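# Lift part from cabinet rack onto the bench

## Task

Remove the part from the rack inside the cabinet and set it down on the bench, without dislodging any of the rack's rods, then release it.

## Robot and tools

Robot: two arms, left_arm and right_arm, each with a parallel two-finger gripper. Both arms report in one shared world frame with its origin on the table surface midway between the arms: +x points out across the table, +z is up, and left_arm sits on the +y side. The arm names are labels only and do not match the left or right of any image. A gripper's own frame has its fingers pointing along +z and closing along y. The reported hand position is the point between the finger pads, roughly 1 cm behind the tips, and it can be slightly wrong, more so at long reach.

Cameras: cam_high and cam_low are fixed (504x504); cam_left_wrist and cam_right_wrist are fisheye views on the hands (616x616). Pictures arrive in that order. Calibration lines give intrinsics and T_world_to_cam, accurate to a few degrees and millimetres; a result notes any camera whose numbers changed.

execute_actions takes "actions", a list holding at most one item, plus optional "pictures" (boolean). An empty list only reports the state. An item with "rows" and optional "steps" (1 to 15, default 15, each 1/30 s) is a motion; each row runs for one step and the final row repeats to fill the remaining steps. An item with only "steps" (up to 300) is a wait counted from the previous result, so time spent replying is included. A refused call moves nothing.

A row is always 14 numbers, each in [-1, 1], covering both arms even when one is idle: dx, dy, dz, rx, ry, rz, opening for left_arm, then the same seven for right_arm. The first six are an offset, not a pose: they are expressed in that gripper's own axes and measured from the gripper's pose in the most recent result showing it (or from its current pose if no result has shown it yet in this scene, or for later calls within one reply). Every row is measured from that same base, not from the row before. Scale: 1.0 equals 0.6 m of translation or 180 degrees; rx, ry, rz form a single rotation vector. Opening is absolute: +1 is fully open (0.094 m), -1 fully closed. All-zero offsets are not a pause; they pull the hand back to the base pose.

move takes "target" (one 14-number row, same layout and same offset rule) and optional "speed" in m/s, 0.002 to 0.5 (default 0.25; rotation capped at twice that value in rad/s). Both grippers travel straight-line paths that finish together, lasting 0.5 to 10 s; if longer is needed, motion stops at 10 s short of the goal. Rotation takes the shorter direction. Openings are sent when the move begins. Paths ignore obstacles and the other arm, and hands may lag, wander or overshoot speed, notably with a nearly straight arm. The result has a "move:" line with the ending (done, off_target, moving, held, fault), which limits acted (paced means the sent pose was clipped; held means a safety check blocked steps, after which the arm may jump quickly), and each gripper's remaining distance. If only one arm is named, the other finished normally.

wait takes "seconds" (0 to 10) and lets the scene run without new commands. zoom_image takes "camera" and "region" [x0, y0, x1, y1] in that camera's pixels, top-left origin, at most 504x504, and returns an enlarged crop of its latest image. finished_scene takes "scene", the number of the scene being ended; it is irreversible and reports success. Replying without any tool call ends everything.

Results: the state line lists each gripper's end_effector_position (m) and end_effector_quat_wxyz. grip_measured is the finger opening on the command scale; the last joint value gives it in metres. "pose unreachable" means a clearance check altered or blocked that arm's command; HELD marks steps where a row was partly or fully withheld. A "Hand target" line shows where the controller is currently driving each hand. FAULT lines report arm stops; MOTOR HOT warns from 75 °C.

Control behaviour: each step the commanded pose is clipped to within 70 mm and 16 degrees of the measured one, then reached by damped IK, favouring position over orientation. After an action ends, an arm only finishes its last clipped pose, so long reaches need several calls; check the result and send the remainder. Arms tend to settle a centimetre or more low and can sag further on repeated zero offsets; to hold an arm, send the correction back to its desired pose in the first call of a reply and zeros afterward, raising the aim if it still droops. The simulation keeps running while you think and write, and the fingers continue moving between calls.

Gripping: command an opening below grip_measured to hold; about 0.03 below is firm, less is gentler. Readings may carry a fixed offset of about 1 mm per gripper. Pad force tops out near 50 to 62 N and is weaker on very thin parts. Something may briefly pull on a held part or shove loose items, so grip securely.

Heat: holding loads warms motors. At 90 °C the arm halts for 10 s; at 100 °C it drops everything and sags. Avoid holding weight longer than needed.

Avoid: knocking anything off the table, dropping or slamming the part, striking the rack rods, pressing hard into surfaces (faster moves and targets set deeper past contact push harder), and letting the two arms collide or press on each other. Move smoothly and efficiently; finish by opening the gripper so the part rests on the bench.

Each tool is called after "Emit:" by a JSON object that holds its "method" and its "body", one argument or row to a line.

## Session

Emit:
{"method": "execute_actions", "body": {
  "actions": []
}}

Scene clock: 0.00 s of 4320.00 s.
left_arm: end_effector_position=(+0.6222, +0.3537, +0.1125) grip_measured=+1.000 end_effector_quat_wxyz=(-0.591, +0.707, -0.339, +0.189) | right_arm: end_effector_position=(+0.1688, -0.3667, +0.1208) grip_measured=+1.000 end_effector_quat_wxyz=(-0.096, -0.644, +0.758, +0.038)
Joint positions: left_arm=[-0.301  2.311  1.527  0.353 -0.986 -1.8    0.094] | right_arm=[-0.339  1.489  1.18  -1.429  0.122 -1.712  0.094]
Joint velocities: left_arm=[-0.012  0.012  0.027 -0.022 -0.007  0.037  0.   ] | right_arm=[ 0.002 -0.007 -0.017  0.007  0.037  0.037  0.   ]
Motor temperatures (°C, as the motors report them): left_arm=[25 27 28 28 25 27] | right_arm=[25 29 26 29 28 27]
Hand target (left_arm): +0.622, +0.355, +0.119; -0.594, +0.707, -0.336, +0.188
Hand target (right_arm): +0.170, -0.366, +0.126; -0.091, -0.645, +0.758, +0.033
camera_calibration (this result's frames):
cam_left_wrist: T_world_to_cam=[[0.436609, -0.144492, 0.887972, -0.321504], [0.160171, -0.958765, -0.234766, 0.297366], [0.885278, 0.244729, -0.395462, -0.475174], [0, 0, 0, 1]] pos_world=[0.513403, 0.354938, 0.167385]
cam_right_wrist: T_world_to_cam=[[0.978566, 0.116276, -0.169966, -0.106339], [0.199273, -0.742863, 0.639097, -0.371249], [-0.0519496, -0.659268, -0.750111, -0.0502664], [0, 0, 0, 1]] pos_world=[0.175428, -0.296562, 0.181485]

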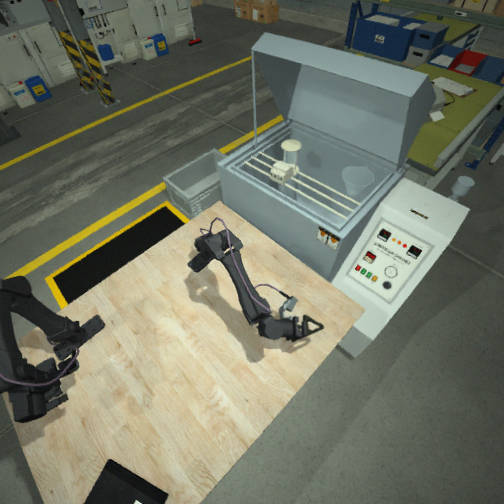

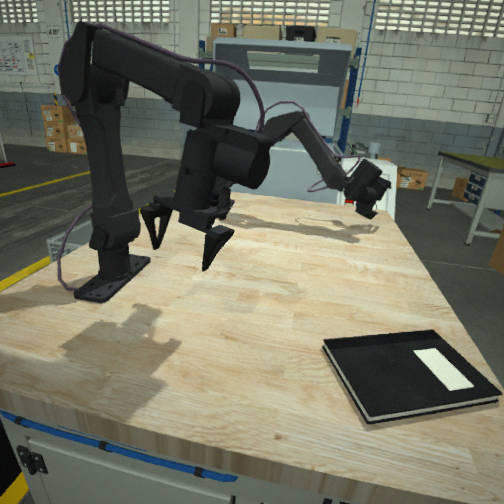

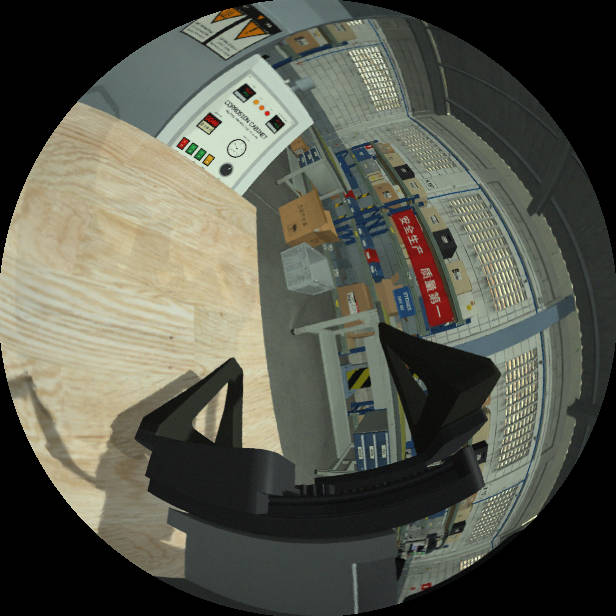

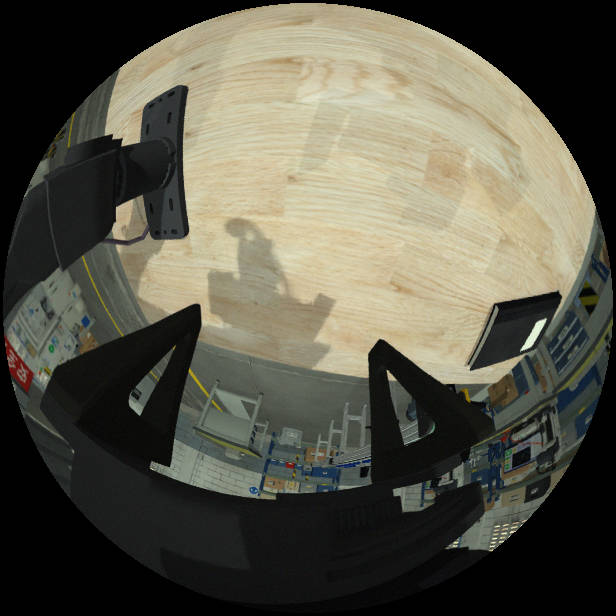

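Emit:
{"method": "move", "body": {
  "target": [-0.402,-0.273,-0.357,0.062,0.324,0.553,1,0,0,0,0,0,0,1],
  "speed": 0.4
}}

Scene clock: 11.63 s of 4320.00 s.
left_arm: end_effector_position=(+0.3511, +0.3810, +0.3495) grip_measured=+1.000 end_effector_quat_wxyz=(+0.364, -0.003, +0.931, +0.007) | right_arm: end_effector_position=(+0.1688, -0.3667, +0.1208) grip_measured=+1.000 end_effector_quat_wxyz=(-0.096, -0.644, +0.758, +0.038)
Joint positions: left_arm=[ 0.159  1.328  1.763 -1.273  0.15   0.18   0.094] | right_arm=[-0.339  1.489  1.18  -1.429  0.122 -1.712  0.094]
Joint velocities: left_arm=[ 0.002 -0.012 -0.002  0.081 -0.007  0.007  0.   ] | right_arm=[-0.002 -0.007  0.007 -0.022 -0.007  0.037  0.   ]
Motor temperatures (°C, as the motors report them): left_arm=[25 30 29 29 25 27] | right_arm=[25 30 27 29 28 27]
Hand target (left_arm): +0.350, +0.380, +0.354; +0.365, +0.000, +0.931, +0.003
Hand target (right_arm): +0.169, -0.367, +0.121; -0.096, -0.644, +0.758, +0.038
Off the commanded pose (left_arm): 0.004 m, 1 deg.
Off the commanded pose (right_arm): 0.000 m, 0 deg.
After step 90, 5.23 s passed at rest.
move: done
camera_calibration (this result's frames):
cam_left_wrist: T_world_to_cam=[[-0.212387, -0.957463, -0.195336, 0.506559], [-0.953671, 0.246681, -0.17222, 0.332565], [0.21308, 0.149709, -0.965497, 0.323331], [0, 0, 0, 1]] pos_world=[0.35585, 0.354568, 0.468399]
cam_right_wrist: T_world_to_cam=[[0.978566, 0.116276, -0.169966, -0.106339], [0.199273, -0.742863, 0.639097, -0.371249], [-0.0519496, -0.659268, -0.750111, -0.0502664], [0, 0, 0, 1]] pos_world=[0.175428, -0.296562, 0.181485]

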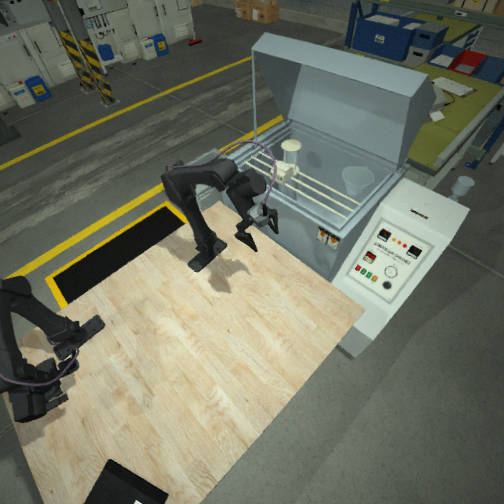

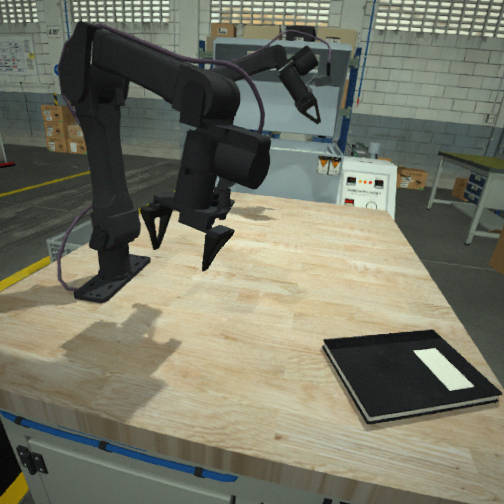

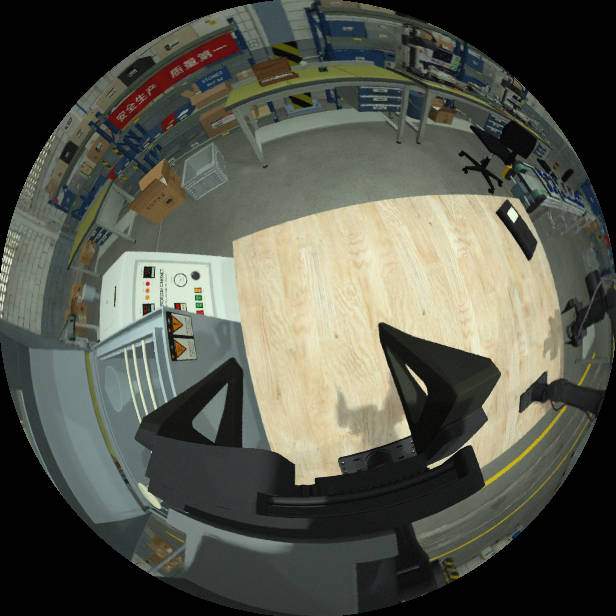

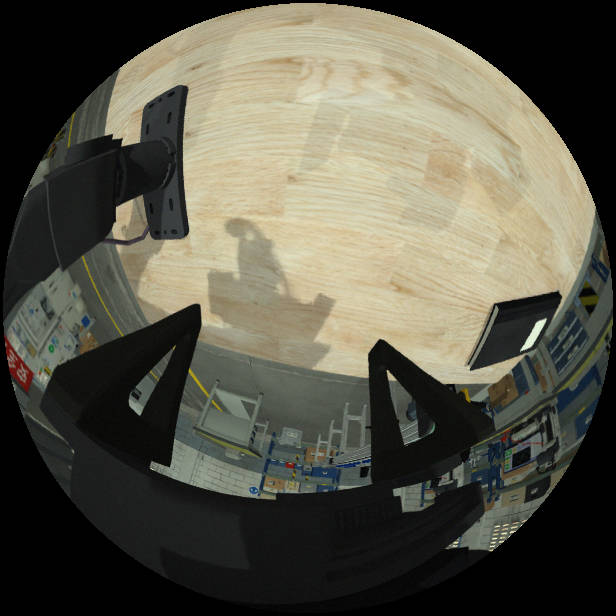

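Emit:
{"method": "move", "body": {
  "target": [0.378,0.533,-0.375,-0.34,0,-0.365,1,0,0,0,0,0,0,1],
  "speed": 0.35
}}

Scene clock: 17.27 s of 4320.00 s.
left_arm: end_effector_position=(+0.0357, +0.6908, +0.3621) grip_measured=+1.000 end_effector_quat_wxyz=(+0.255, -0.651, +0.665, +0.263) | right_arm: end_effector_position=(+0.1688, -0.3667, +0.1208) grip_measured=+1.000 end_effector_quat_wxyz=(-0.096, -0.644, +0.758, +0.038)
Joint positions: left_arm=[ 1.482  1.492  1.95  -1.278 -0.006  0.019  0.094] | right_arm=[-0.339  1.489  1.18  -1.429  0.122 -1.712  0.094]
Joint velocities: left_arm=[-0.002  0.007 -0.002 -0.051  0.037  0.022  0.   ] | right_arm=[-0.012 -0.027  0.002 -0.022 -0.007  0.037  0.   ]
Motor temperatures (°C, as the motors report them): left_arm=[25 30 29 29 25 27] | right_arm=[25 30 27 29 28 27]
Hand target (left_arm): +0.032, +0.694, +0.371; -0.262, +0.654, -0.654, -0.275
Hand target (right_arm): +0.169, -0.367, +0.121; -0.096, -0.644, +0.758, +0.038
Off the commanded pose (left_arm): 0.010 m, 2 deg.
Off the commanded pose (right_arm): 0.000 m, 0 deg.
move: done
camera_calibration (this result's frames):
cam_left_wrist: T_world_to_cam=[[0.950741, -0.235074, -0.20207, 0.200573], [-0.27125, -0.946424, -0.175229, 0.758444], [-0.150052, 0.221409, -0.963568, 0.319045], [0, 0, 0, 1]] pos_world=[0.0629088, 0.694319, 0.480852]
cam_right_wrist: T_world_to_cam=[[0.978566, 0.116276, -0.169966, -0.106339], [0.199273, -0.742863, 0.639097, -0.371249], [-0.0519496, -0.659268, -0.750111, -0.0502664], [0, 0, 0, 1]] pos_world=[0.175428, -0.296562, 0.181485]

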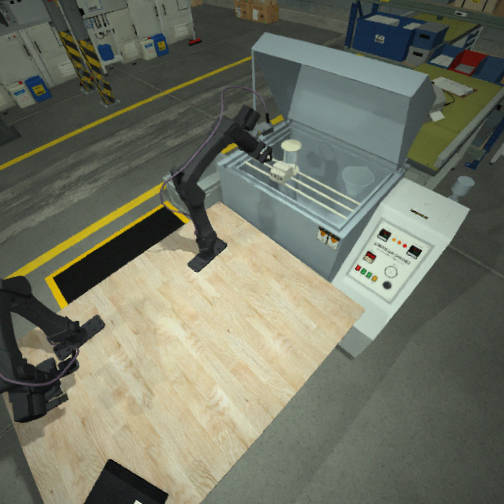

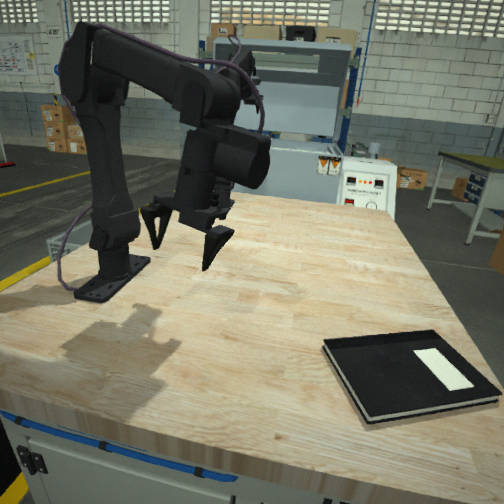

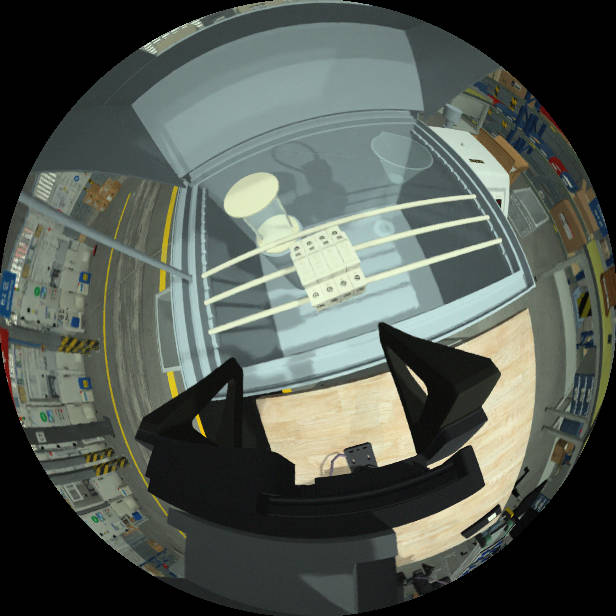

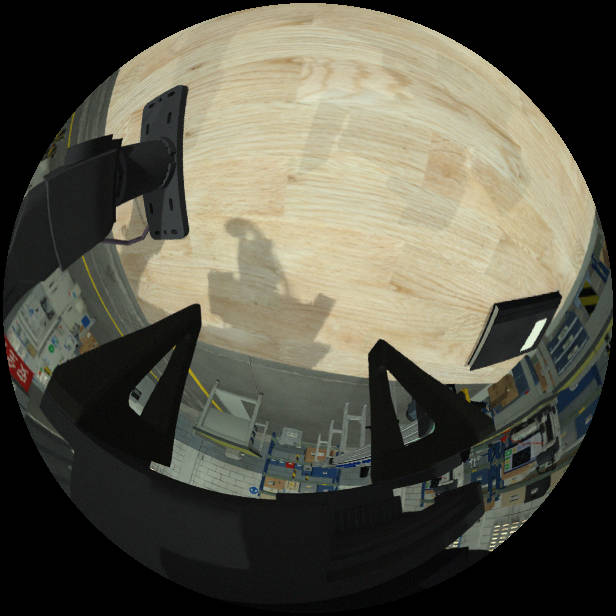

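Emit:
{"method": "move", "body": {
  "target": [0.035,-0.047,0.22,0,0,0,1,0,0,0,0,0,0,1]
}}

Scene clock: 21.40 s of 4320.00 s.
left_arm: end_effector_position=(+0.0606, +0.7634, +0.2449) grip_measured=+1.000 end_effector_quat_wxyz=(+0.248, -0.652, +0.670, +0.253) | right_arm: end_effector_position=(+0.1688, -0.3667, +0.1208) grip_measured=+1.000 end_effector_quat_wxyz=(-0.096, -0.644, +0.758, +0.038)
Joint positions: left_arm=[ 1.407  1.584  1.538 -0.802 -0.05  -0.033  0.094] | right_arm=[-0.339  1.489  1.18  -1.429  0.122 -1.712  0.094]
Joint velocities: left_arm=[ 0.002  0.002  0.002 -0.022 -0.066 -0.007  0.   ] | right_arm=[-0.027  0.002  0.012 -0.051  0.007  0.022  0.   ]
Motor temperatures (°C, as the motors report them): left_arm=[25 29 29 30 25 27] | right_arm=[25 30 27 29 28 27]
Hand target (left_arm): +0.062, +0.766, +0.251; -0.256, +0.651, -0.664, -0.262
Hand target (right_arm): +0.169, -0.367, +0.121; -0.096, -0.644, +0.758, +0.038
Off the commanded pose (left_arm): 0.007 m, 2 deg.
Off the commanded pose (right_arm): 0.000 m, 0 deg.
move: done
camera_calibration (this result's frames):
cam_left_wrist: T_world_to_cam=[[0.949333, -0.246691, -0.194705, 0.177378], [-0.277373, -0.948972, -0.150055, 0.809483], [-0.147753, 0.196458, -0.969316, 0.214081], [0, 0, 0, 1]] pos_world=[0.0877692, 0.769877, 0.363515]
cam_right_wrist: T_world_to_cam=[[0.978566, 0.116276, -0.169966, -0.106339], [0.199273, -0.742863, 0.639097, -0.371249], [-0.0519496, -0.659268, -0.750111, -0.0502664], [0, 0, 0, 1]] pos_world=[0.175428, -0.296562, 0.181485]

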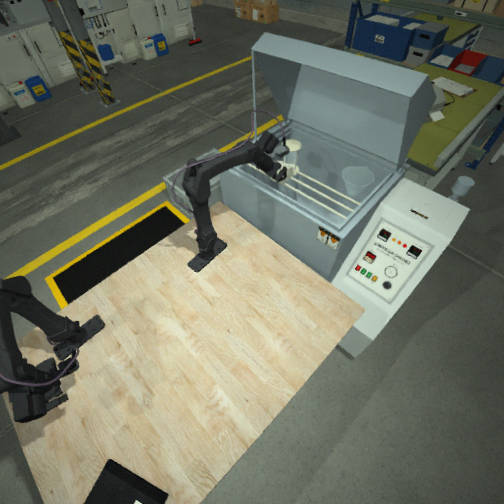

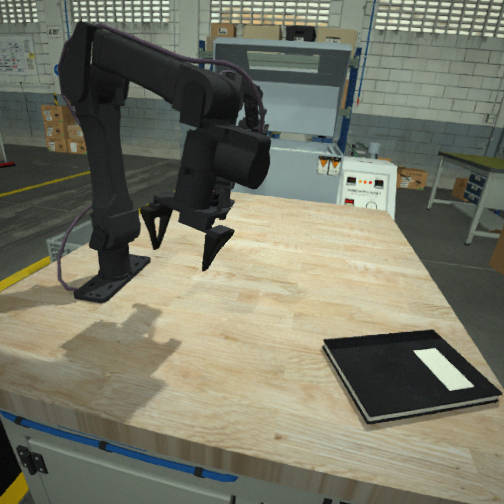

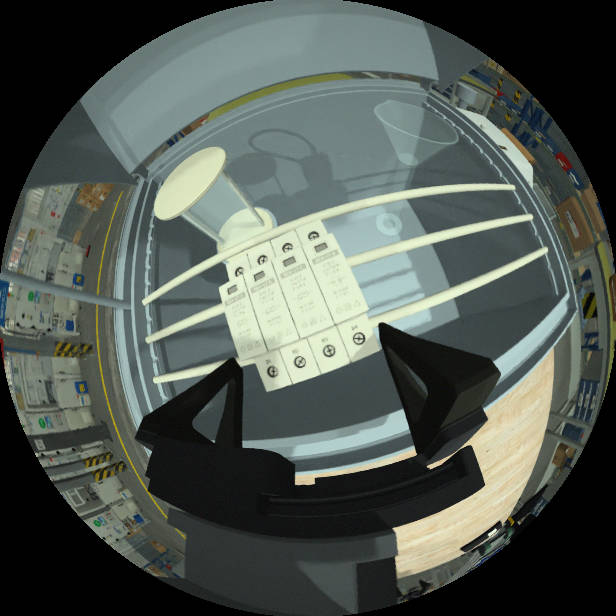

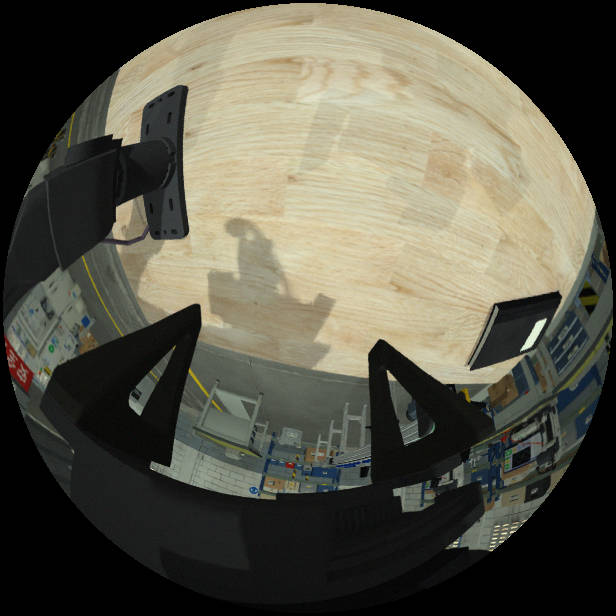

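Emit:
{"method": "move", "body": {
  "target": [0,-0.007,0.105,0,0,0,1,0,0,0,0,0,0,1],
  "speed": 0.06
}}

Scene clock: 26.97 s of 4320.00 s.
left_arm: end_effector_position=(+0.0633, +0.8021, +0.2018) grip_measured=+1.000 end_effector_quat_wxyz=(+0.246, -0.653, +0.670, +0.253) | right_arm: end_effector_position=(+0.1688, -0.3667, +0.1208) grip_measured=+1.000 end_effector_quat_wxyz=(-0.096, -0.644, +0.758, +0.038)
Joint positions: left_arm=[ 1.407  1.716  1.51  -0.645 -0.052 -0.033  0.094] | right_arm=[-0.339  1.489  1.18  -1.429  0.122 -1.712  0.094]
Joint velocities: left_arm=[-0.007 -0.002 -0.022  0.007 -0.037 -0.037  0.   ] | right_arm=[ 0.002 -0.007  0.022 -0.037 -0.007  0.037  0.   ]
Motor temperatures (°C, as the motors report them): left_arm=[25 29 30 30 25 27] | right_arm=[25 30 27 29 28 27]
Hand target (left_arm): +0.065, +0.805, +0.197; -0.248, +0.652, -0.670, -0.253
Hand target (right_arm): +0.169, -0.367, +0.121; -0.096, -0.644, +0.758, +0.038
Off the commanded pose (left_arm): 0.005 m, 0 deg.
Off the commanded pose (right_arm): 0.000 m, 0 deg.
After step 90, 1.17 s passed at rest.
move: done
camera_calibration (this result's frames):
cam_left_wrist: T_world_to_cam=[[0.949329, -0.24575, -0.19591, 0.175506], [-0.276225, -0.949766, -0.147123, 0.840434], [-0.149913, 0.193784, -0.969523, 0.167424], [0, 0, 0, 1]] pos_world=[0.090635, 0.808902, 0.320352]
cam_right_wrist: T_world_to_cam=[[0.978566, 0.116276, -0.169966, -0.106339], [0.199273, -0.742863, 0.639097, -0.371249], [-0.0519496, -0.659268, -0.750111, -0.0502664], [0, 0, 0, 1]] pos_world=[0.175428, -0.296562, 0.181485]

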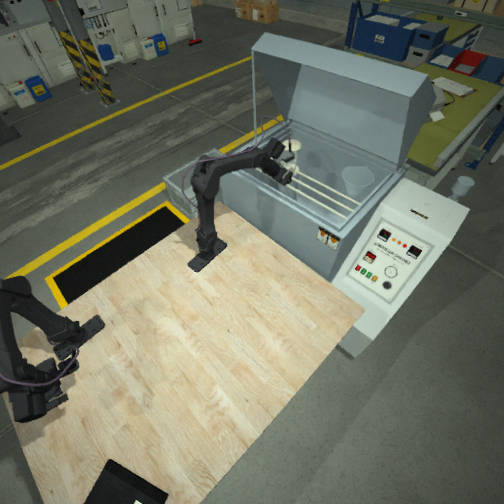

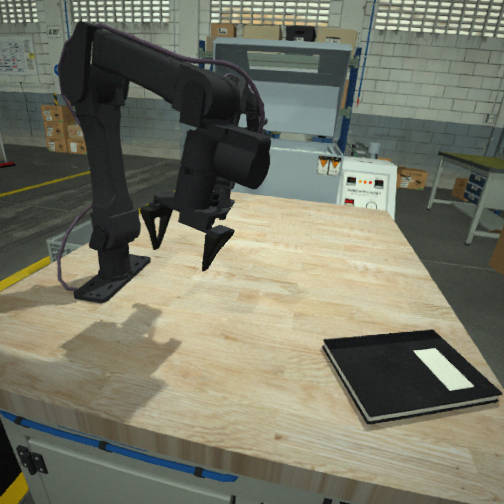

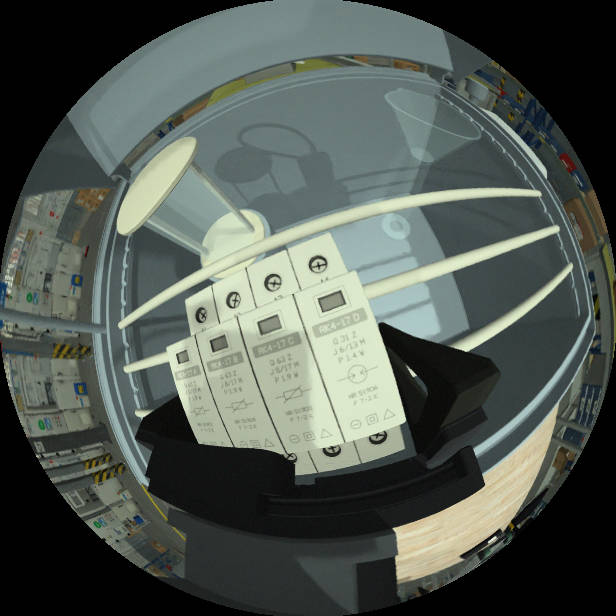

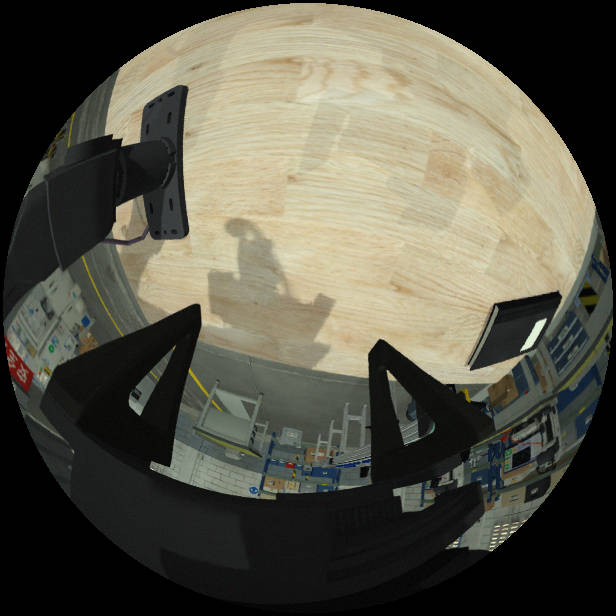

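Emit:
{"method": "execute_actions", "body": {
  "actions": [
    {"rows":[[0,0,0.006,0,0,0,1,0,0,0,0,0,0,1],[0,0,0.006,0,0,0,1,0,0,0,0,0,0,1],[0,0,0.006,0,0,0,1,0,0,0,0,0,0,1],[0,0,0.006,0,0,0,0.3,0,0,0,0,0,0,1]],"steps":15}
  ],
  "pictures": false
}}

Emit:
{"method": "move", "body": {
  "target": [-0.15,0,-0.16,0,0,0,0.3,0,0,0,0,0,0,1],
  "speed": 0.12
}}

Scene clock: 30.07 s of 4320.00 s.
left_arm: end_effector_position=(+0.0639, +0.8024, +0.2021) grip_measured=+0.527 end_effector_quat_wxyz=(+0.248, -0.653, +0.670, +0.252) | right_arm: end_effector_position=(+0.1688, -0.3667, +0.1208) grip_measured=+1.000 end_effector_quat_wxyz=(-0.096, -0.644, +0.758, +0.038)
Joint positions: left_arm=[ 1.407  1.716  1.51  -0.643 -0.049 -0.035  0.072] | right_arm=[-0.339  1.489  1.18  -1.429  0.122 -1.712  0.094]
Joint velocities: left_arm=[ 0.002 -0.012  0.002 -0.066  0.066 -0.066 -0.001] | right_arm=[ 0.007 -0.002 -0.012 -0.066  0.066 -0.007  0.   ]
Motor temperatures (°C, as the motors report them): left_arm=[25 30 30 30 25 27] | right_arm=[25 30 27 29 28 27]
Hand target (left_arm): +0.063, +0.804, +0.199; -0.246, +0.653, -0.670, -0.253
Hand target (right_arm): +0.169, -0.367, +0.121; -0.096, -0.644, +0.758, +0.038
Off the commanded pose (left_arm): 0.004 m, 0 deg.
Off the commanded pose (right_arm): 0.000 m, 0 deg.
Steps of this call (steps 1 to 78: nothing new was sent; steps 79 to 93: all 15 steps of this action). Readings (end_effector_position):
79: left_arm (+0.0633, +0.8024, +0.2021) | right_arm (+0.1688, -0.3667, +0.1208)
80: left_arm (+0.0633, +0.8024, +0.2021) | right_arm (+0.1688, -0.3667, +0.1208)
82: left_arm (+0.0633, +0.8024, +0.2021) | right_arm (+0.1688, -0.3667, +0.1208)
86: left_arm (+0.0639, +0.8024, +0.2021) | right_arm (+0.1688, -0.3667, +0.1208)
93: the state above

Scene clock: 32.13 s of 4320.00 s.
left_arm: end_effector_position=(+0.0635, +0.7979, +0.3030) grip_measured=+0.527 end_effector_quat_wxyz=(+0.212, -0.664, +0.683, +0.221) | right_arm: end_effector_position=(+0.1688, -0.3667, +0.1208) grip_measured=+1.000 end_effector_quat_wxyz=(-0.096, -0.644, +0.758, +0.038)
Joint positions: left_arm=[ 1.407  1.943  2.294 -1.302 -0.049 -0.035  0.072] | right_arm=[-0.339  1.489  1.18  -1.429  0.122 -1.712  0.094]
Joint velocities: left_arm=[-0.012 -0.007  0.007  0.022 -0.037  0.037 -0.001] | right_arm=[-0.012 -0.022  0.002  0.037  0.022 -0.007  0.   ]
Motor temperatures (°C, as the motors report them): left_arm=[25 30 30 30 25 27] | right_arm=[25 30 27 29 28 27]
Hand target (left_arm): +0.066, +0.803, +0.333; -0.248, +0.653, -0.670, -0.252
Hand target (right_arm): +0.169, -0.367, +0.121; -0.096, -0.644, +0.758, +0.038
Off the commanded pose (left_arm): 0.032 m, 6 deg.
Off the commanded pose (right_arm): 0.000 m, 0 deg.
move: off_target (left_arm)
camera_calibration (this result's frames):
cam_left_wrist: T_world_to_cam=[[0.948435, -0.264568, -0.17457, 0.202715], [-0.277032, -0.95951, -0.0509326, 0.830093], [-0.154026, 0.0966676, -0.983327, 0.348371], [0, 0, 0, 1]] pos_world=[0.0913581, 0.816439, 0.420229]
cam_right_wrist: T_world_to_cam=[[0.978566, 0.116276, -0.169966, -0.106339], [0.199273, -0.742863, 0.639097, -0.371249], [-0.0519496, -0.659268, -0.750111, -0.0502664], [0, 0, 0, 1]] pos_world=[0.175428, -0.296562, 0.181485]

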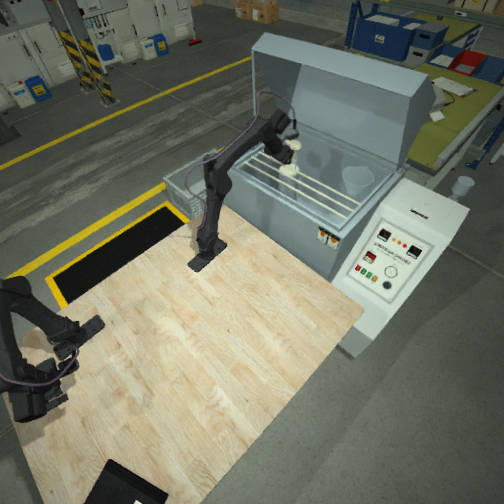

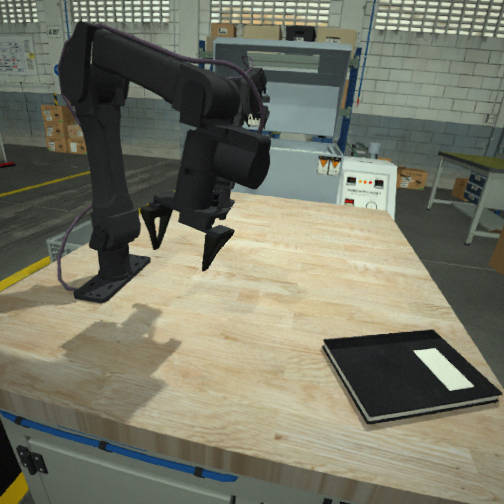

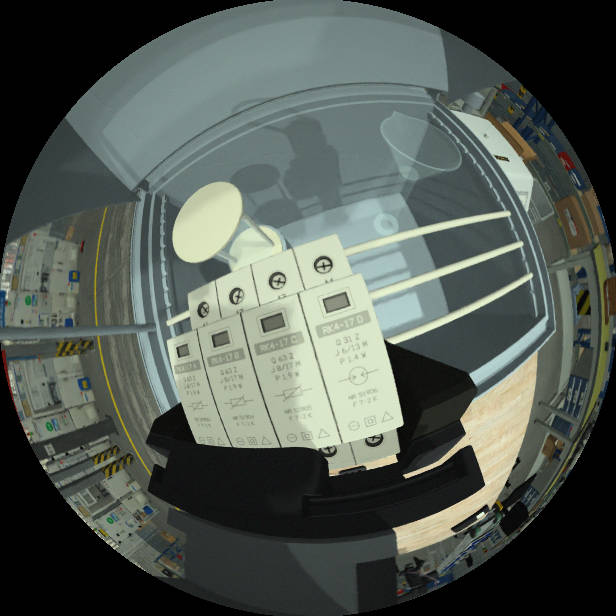

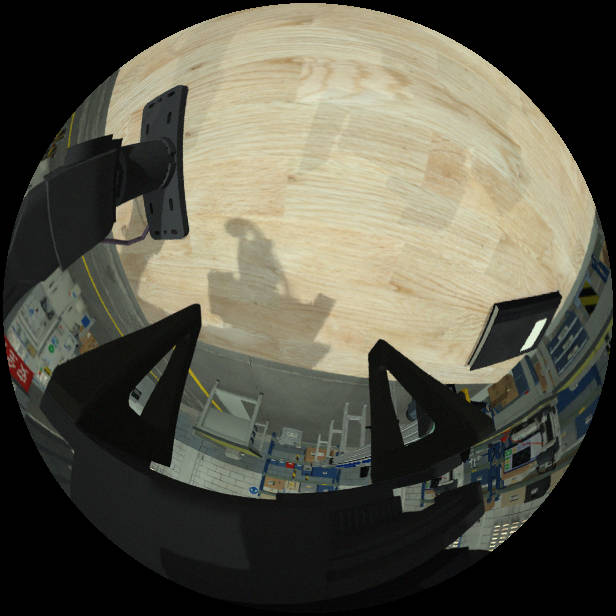

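Emit:
{"method": "move", "body": {
  "target": [0.165,-0.03,-0.26,0,0,0,0.3,0,0,0,0,0,0,1],
  "speed": 0.2
}}

Emit:
{"method": "move", "body": {
  "target": [0.413,-0.55,-0.17,0.306,-0.054,0.388,0.3,0,0,0,0,0,0,1]
}}

Emit:
{"method": "move", "body": {
  "target": [0.188,0,0.255,0,-0.06,0,0.3,0,0,0,0,0,0,1],
  "speed": 0.15
}}

Scene clock: 37.40 s of 4320.00 s.
left_arm: end_effector_position=(+0.0824, +0.6326, +0.3589) grip_measured=+0.527 end_effector_quat_wxyz=(+0.204, -0.663, +0.691, +0.204) | right_arm: end_effector_position=(+0.1688, -0.3667, +0.1208) grip_measured=+1.000 end_effector_quat_wxyz=(-0.096, -0.644, +0.758, +0.038)
Joint positions: left_arm=[ 1.268  1.495  2.076 -1.575 -0.11  -0.145  0.072] | right_arm=[-0.339  1.489  1.18  -1.429  0.122 -1.712  0.094]
Joint velocities: left_arm=[-0.007 -0.007 -0.017 -0.007 -0.007 -0.022  0.   ] | right_arm=[-0.007  0.012 -0.002  0.037 -0.022 -0.095  0.   ]
Motor temperatures (°C, as the motors report them): left_arm=[25 31 30 31 25 27] | right_arm=[25 30 27 29 28 27]
Hand target (left_arm): +0.079, +0.626, +0.372; -0.216, +0.663, -0.682, -0.221
Hand target (right_arm): +0.169, -0.367, +0.121; -0.096, -0.644, +0.758, +0.038
Off the commanded pose (left_arm): 0.015 m, 2 deg.
Off the commanded pose (right_arm): 0.000 m, 0 deg.
joint sent to its limit (left arm) — the command would take joint 4 (wrist pitch) past its lower limit, so that joint was sent only as far as its limit.
After step 90, 0.83 s passed at rest.
move: off_target (left_arm)
camera_calibration (this result's frames):
cam_left_wrist: T_world_to_cam=[[0.945589, -0.284079, -0.158622, 0.157687], [-0.290419, -0.956733, -0.0178383, 0.667084], [-0.146691, 0.0629344, -0.987178, 0.444355], [0, 0, 0, 1]] pos_world=[0.109809, 0.655052, 0.47557]
cam_right_wrist: T_world_to_cam=[[0.978566, 0.116276, -0.169966, -0.106339], [0.199273, -0.742863, 0.639097, -0.371249], [-0.0519496, -0.659268, -0.750111, -0.0502664], [0, 0, 0, 1]] pos_world=[0.175428, -0.296562, 0.181485]

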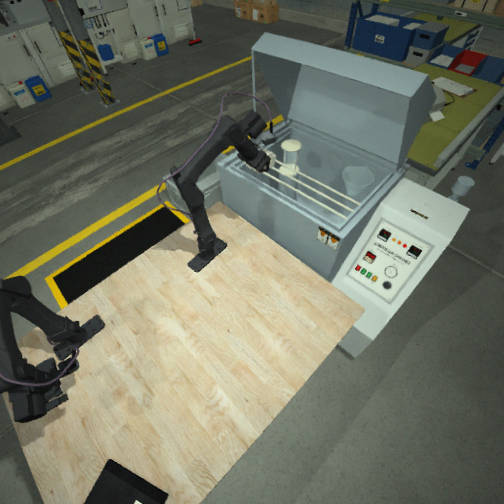

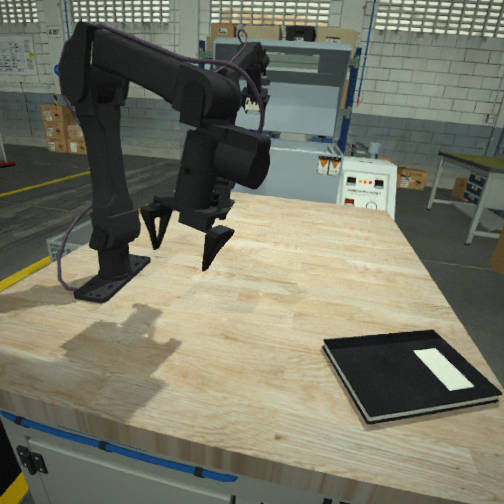

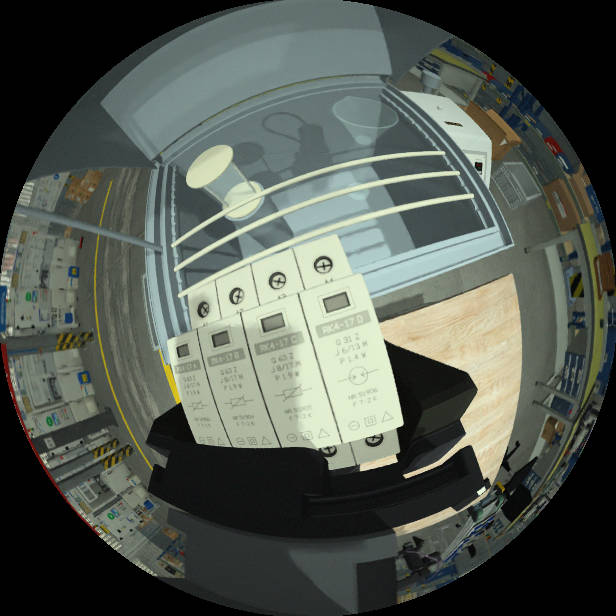

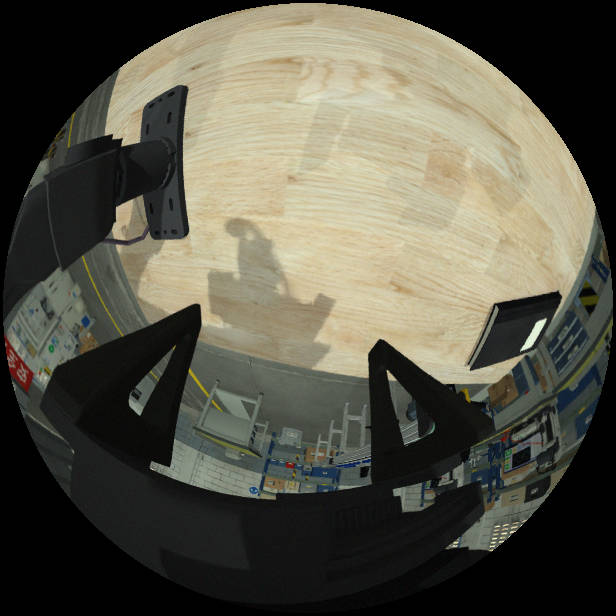

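Scene clock: 41.03 s of 4320.00 s.
left_arm: end_effector_position=(+0.3815, +0.3631, +0.2773) grip_measured=+0.530 end_effector_quat_wxyz=(+0.317, -0.003, +0.948, +0.001) | right_arm: end_effector_position=(+0.1688, -0.3667, +0.1208) grip_measured=+1.000 end_effector_quat_wxyz=(-0.096, -0.644, +0.758, +0.038)
Joint positions: left_arm=[ 0.051  1.367  1.529 -1.092  0.079  0.105  0.072] | right_arm=[-0.339  1.489  1.18  -1.429  0.122 -1.712  0.094]
Joint velocities: left_arm=[-0.007 -0.007 -0.002 -0.051  0.051 -0.007  0.   ] | right_arm=[ 0.002  0.002  0.007 -0.007  0.051  0.022  0.   ]
Motor temperatures (°C, as the motors report them): left_arm=[25 30 30 31 25 27] | right_arm=[25 30 27 29 28 27]
Hand target (left_arm): +0.397, +0.360, +0.307; +0.376, +0.010, +0.927, +0.000
Hand target (right_arm): +0.169, -0.367, +0.121; -0.096, -0.644, +0.758, +0.038
Off the commanded pose (left_arm): 0.033 m, 7 deg.
Off the commanded pose (right_arm): 0.000 m, 0 deg.
move: off_target (left_arm)
camera_calibration (this result's frames):
cam_left_wrist: T_world_to_cam=[[-0.234759, -0.958609, -0.161111, 0.481271], [-0.965118, 0.249625, -0.0789634, 0.330917], [0.115912, 0.136954, -0.983772, 0.296569], [0, 0, 0, 1]] pos_world=[0.397981, 0.338129, 0.395424]
cam_right_wrist: T_world_to_cam=[[0.978566, 0.116276, -0.169966, -0.106339], [0.199273, -0.742863, 0.639097, -0.371249], [-0.0519496, -0.659268, -0.750111, -0.0502664], [0, 0, 0, 1]] pos_world=[0.175428, -0.296562, 0.181485]

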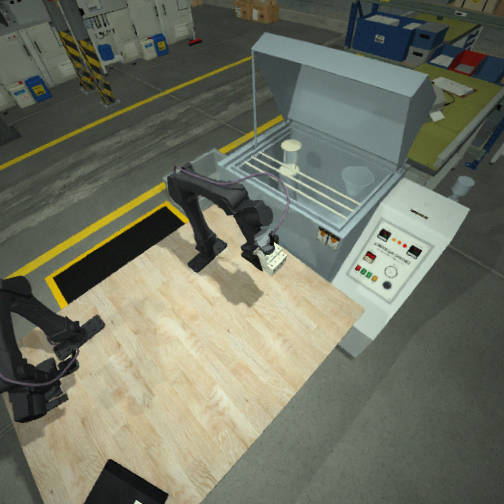

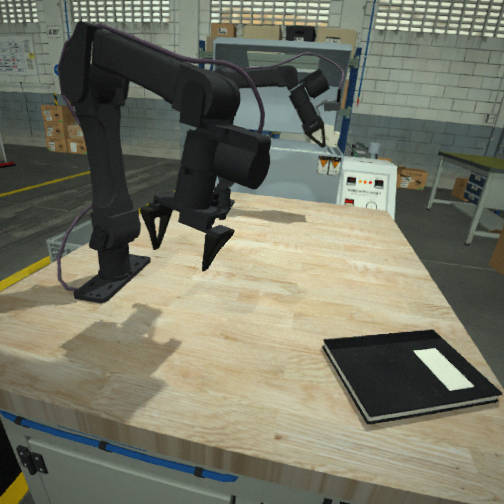

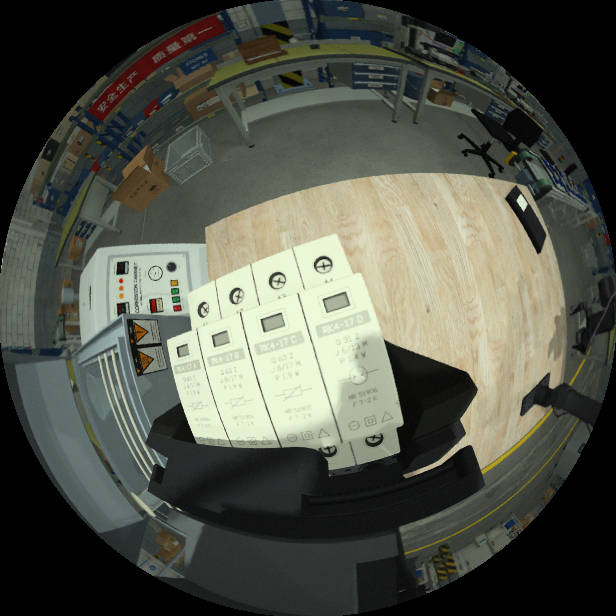

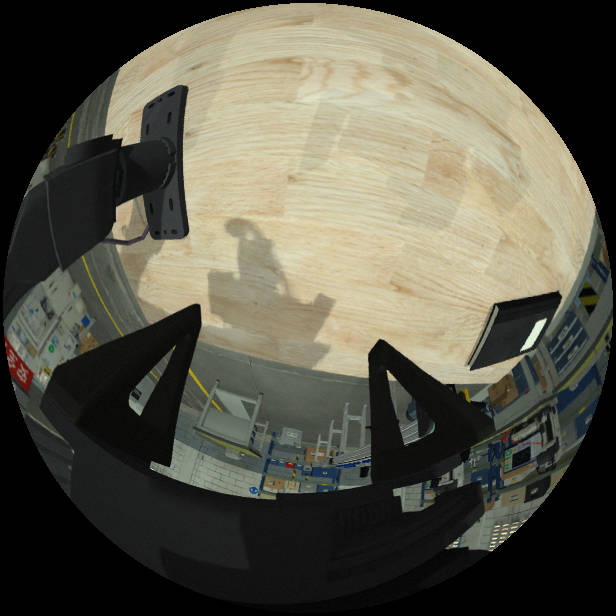

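Scene clock: 43.27 s of 4320.00 s.
left_arm: end_effector_position=(+0.3636, +0.3622, +0.0676) grip_measured=+0.530 end_effector_quat_wxyz=(+0.356, -0.004, +0.934, +0.002) | right_arm: end_effector_position=(+0.1688, -0.3667, +0.1208) grip_measured=+1.000 end_effector_quat_wxyz=(-0.096, -0.644, +0.758, +0.038)
Joint positions: left_arm=[ 0.062  1.269  0.545 -0.123  0.091  0.105  0.072] | right_arm=[-0.339  1.489  1.18  -1.429  0.122 -1.712  0.094]
Joint velocities: left_arm=[-0.012 -0.007  0.002  0.007  0.022 -0.022 -0.   ] | right_arm=[-0.002  0.002 -0.012 -0.037  0.022  0.007  0.   ]
Motor temperatures (°C, as the motors report them): left_arm=[25 30 30 31 25 27] | right_arm=[25 30 27 29 28 27]
Hand target (left_arm): +0.382, +0.364, +0.089; +0.404, -0.002, +0.915, +0.002
Hand target (right_arm): +0.169, -0.367, +0.121; -0.096, -0.644, +0.758, +0.038
Off the commanded pose (left_arm): 0.028 m, 6 deg.
Off the commanded pose (right_arm): 0.000 m, 0 deg.
move: off_target (left_arm)
camera_calibration (this result's frames):
cam_left_wrist: T_world_to_cam=[[-0.217305, -0.958975, -0.182057, 0.437587], [-0.956119, 0.246669, -0.158085, 0.300548], [0.196508, 0.139715, -0.970497, 0.0613273], [0, 0, 0, 1]] pos_world=[0.370398, 0.336931, 0.186696]
cam_right_wrist: T_world_to_cam=[[0.978566, 0.116276, -0.169966, -0.106339], [0.199273, -0.742863, 0.639097, -0.371249], [-0.0519496, -0.659268, -0.750111, -0.0502664], [0, 0, 0, 1]] pos_world=[0.175428, -0.296562, 0.181485]

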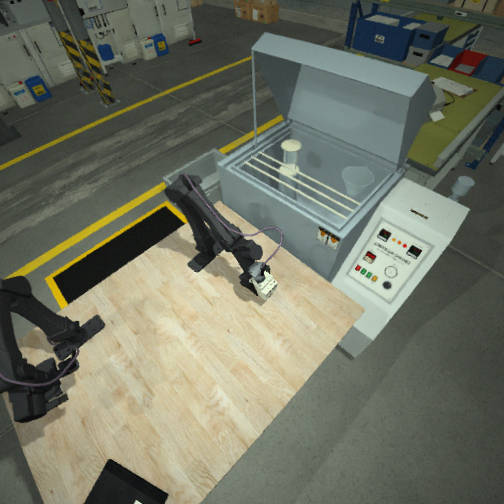

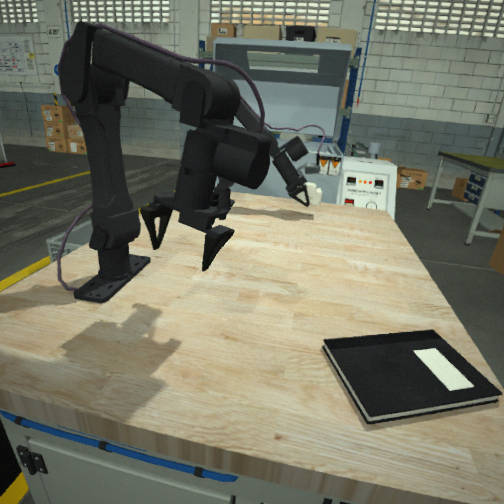

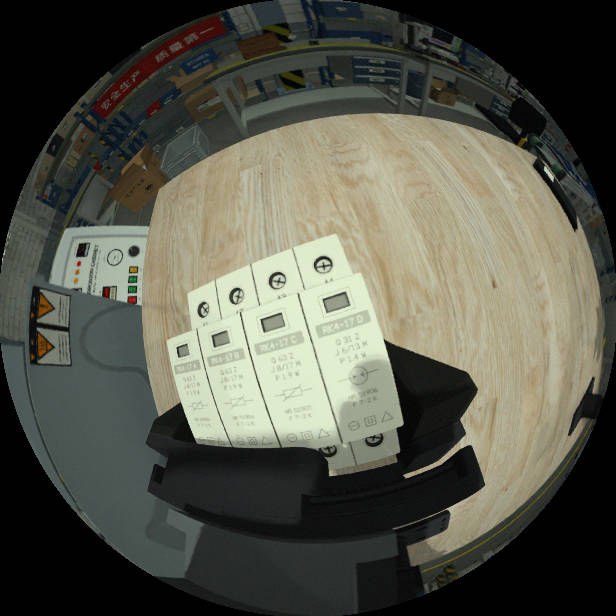

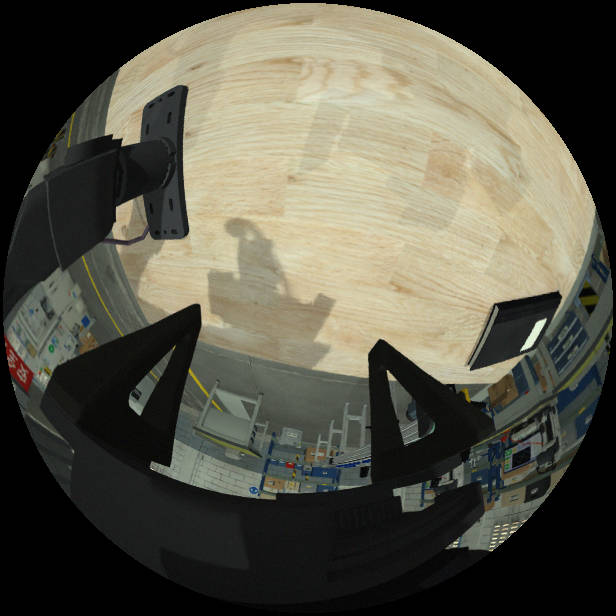

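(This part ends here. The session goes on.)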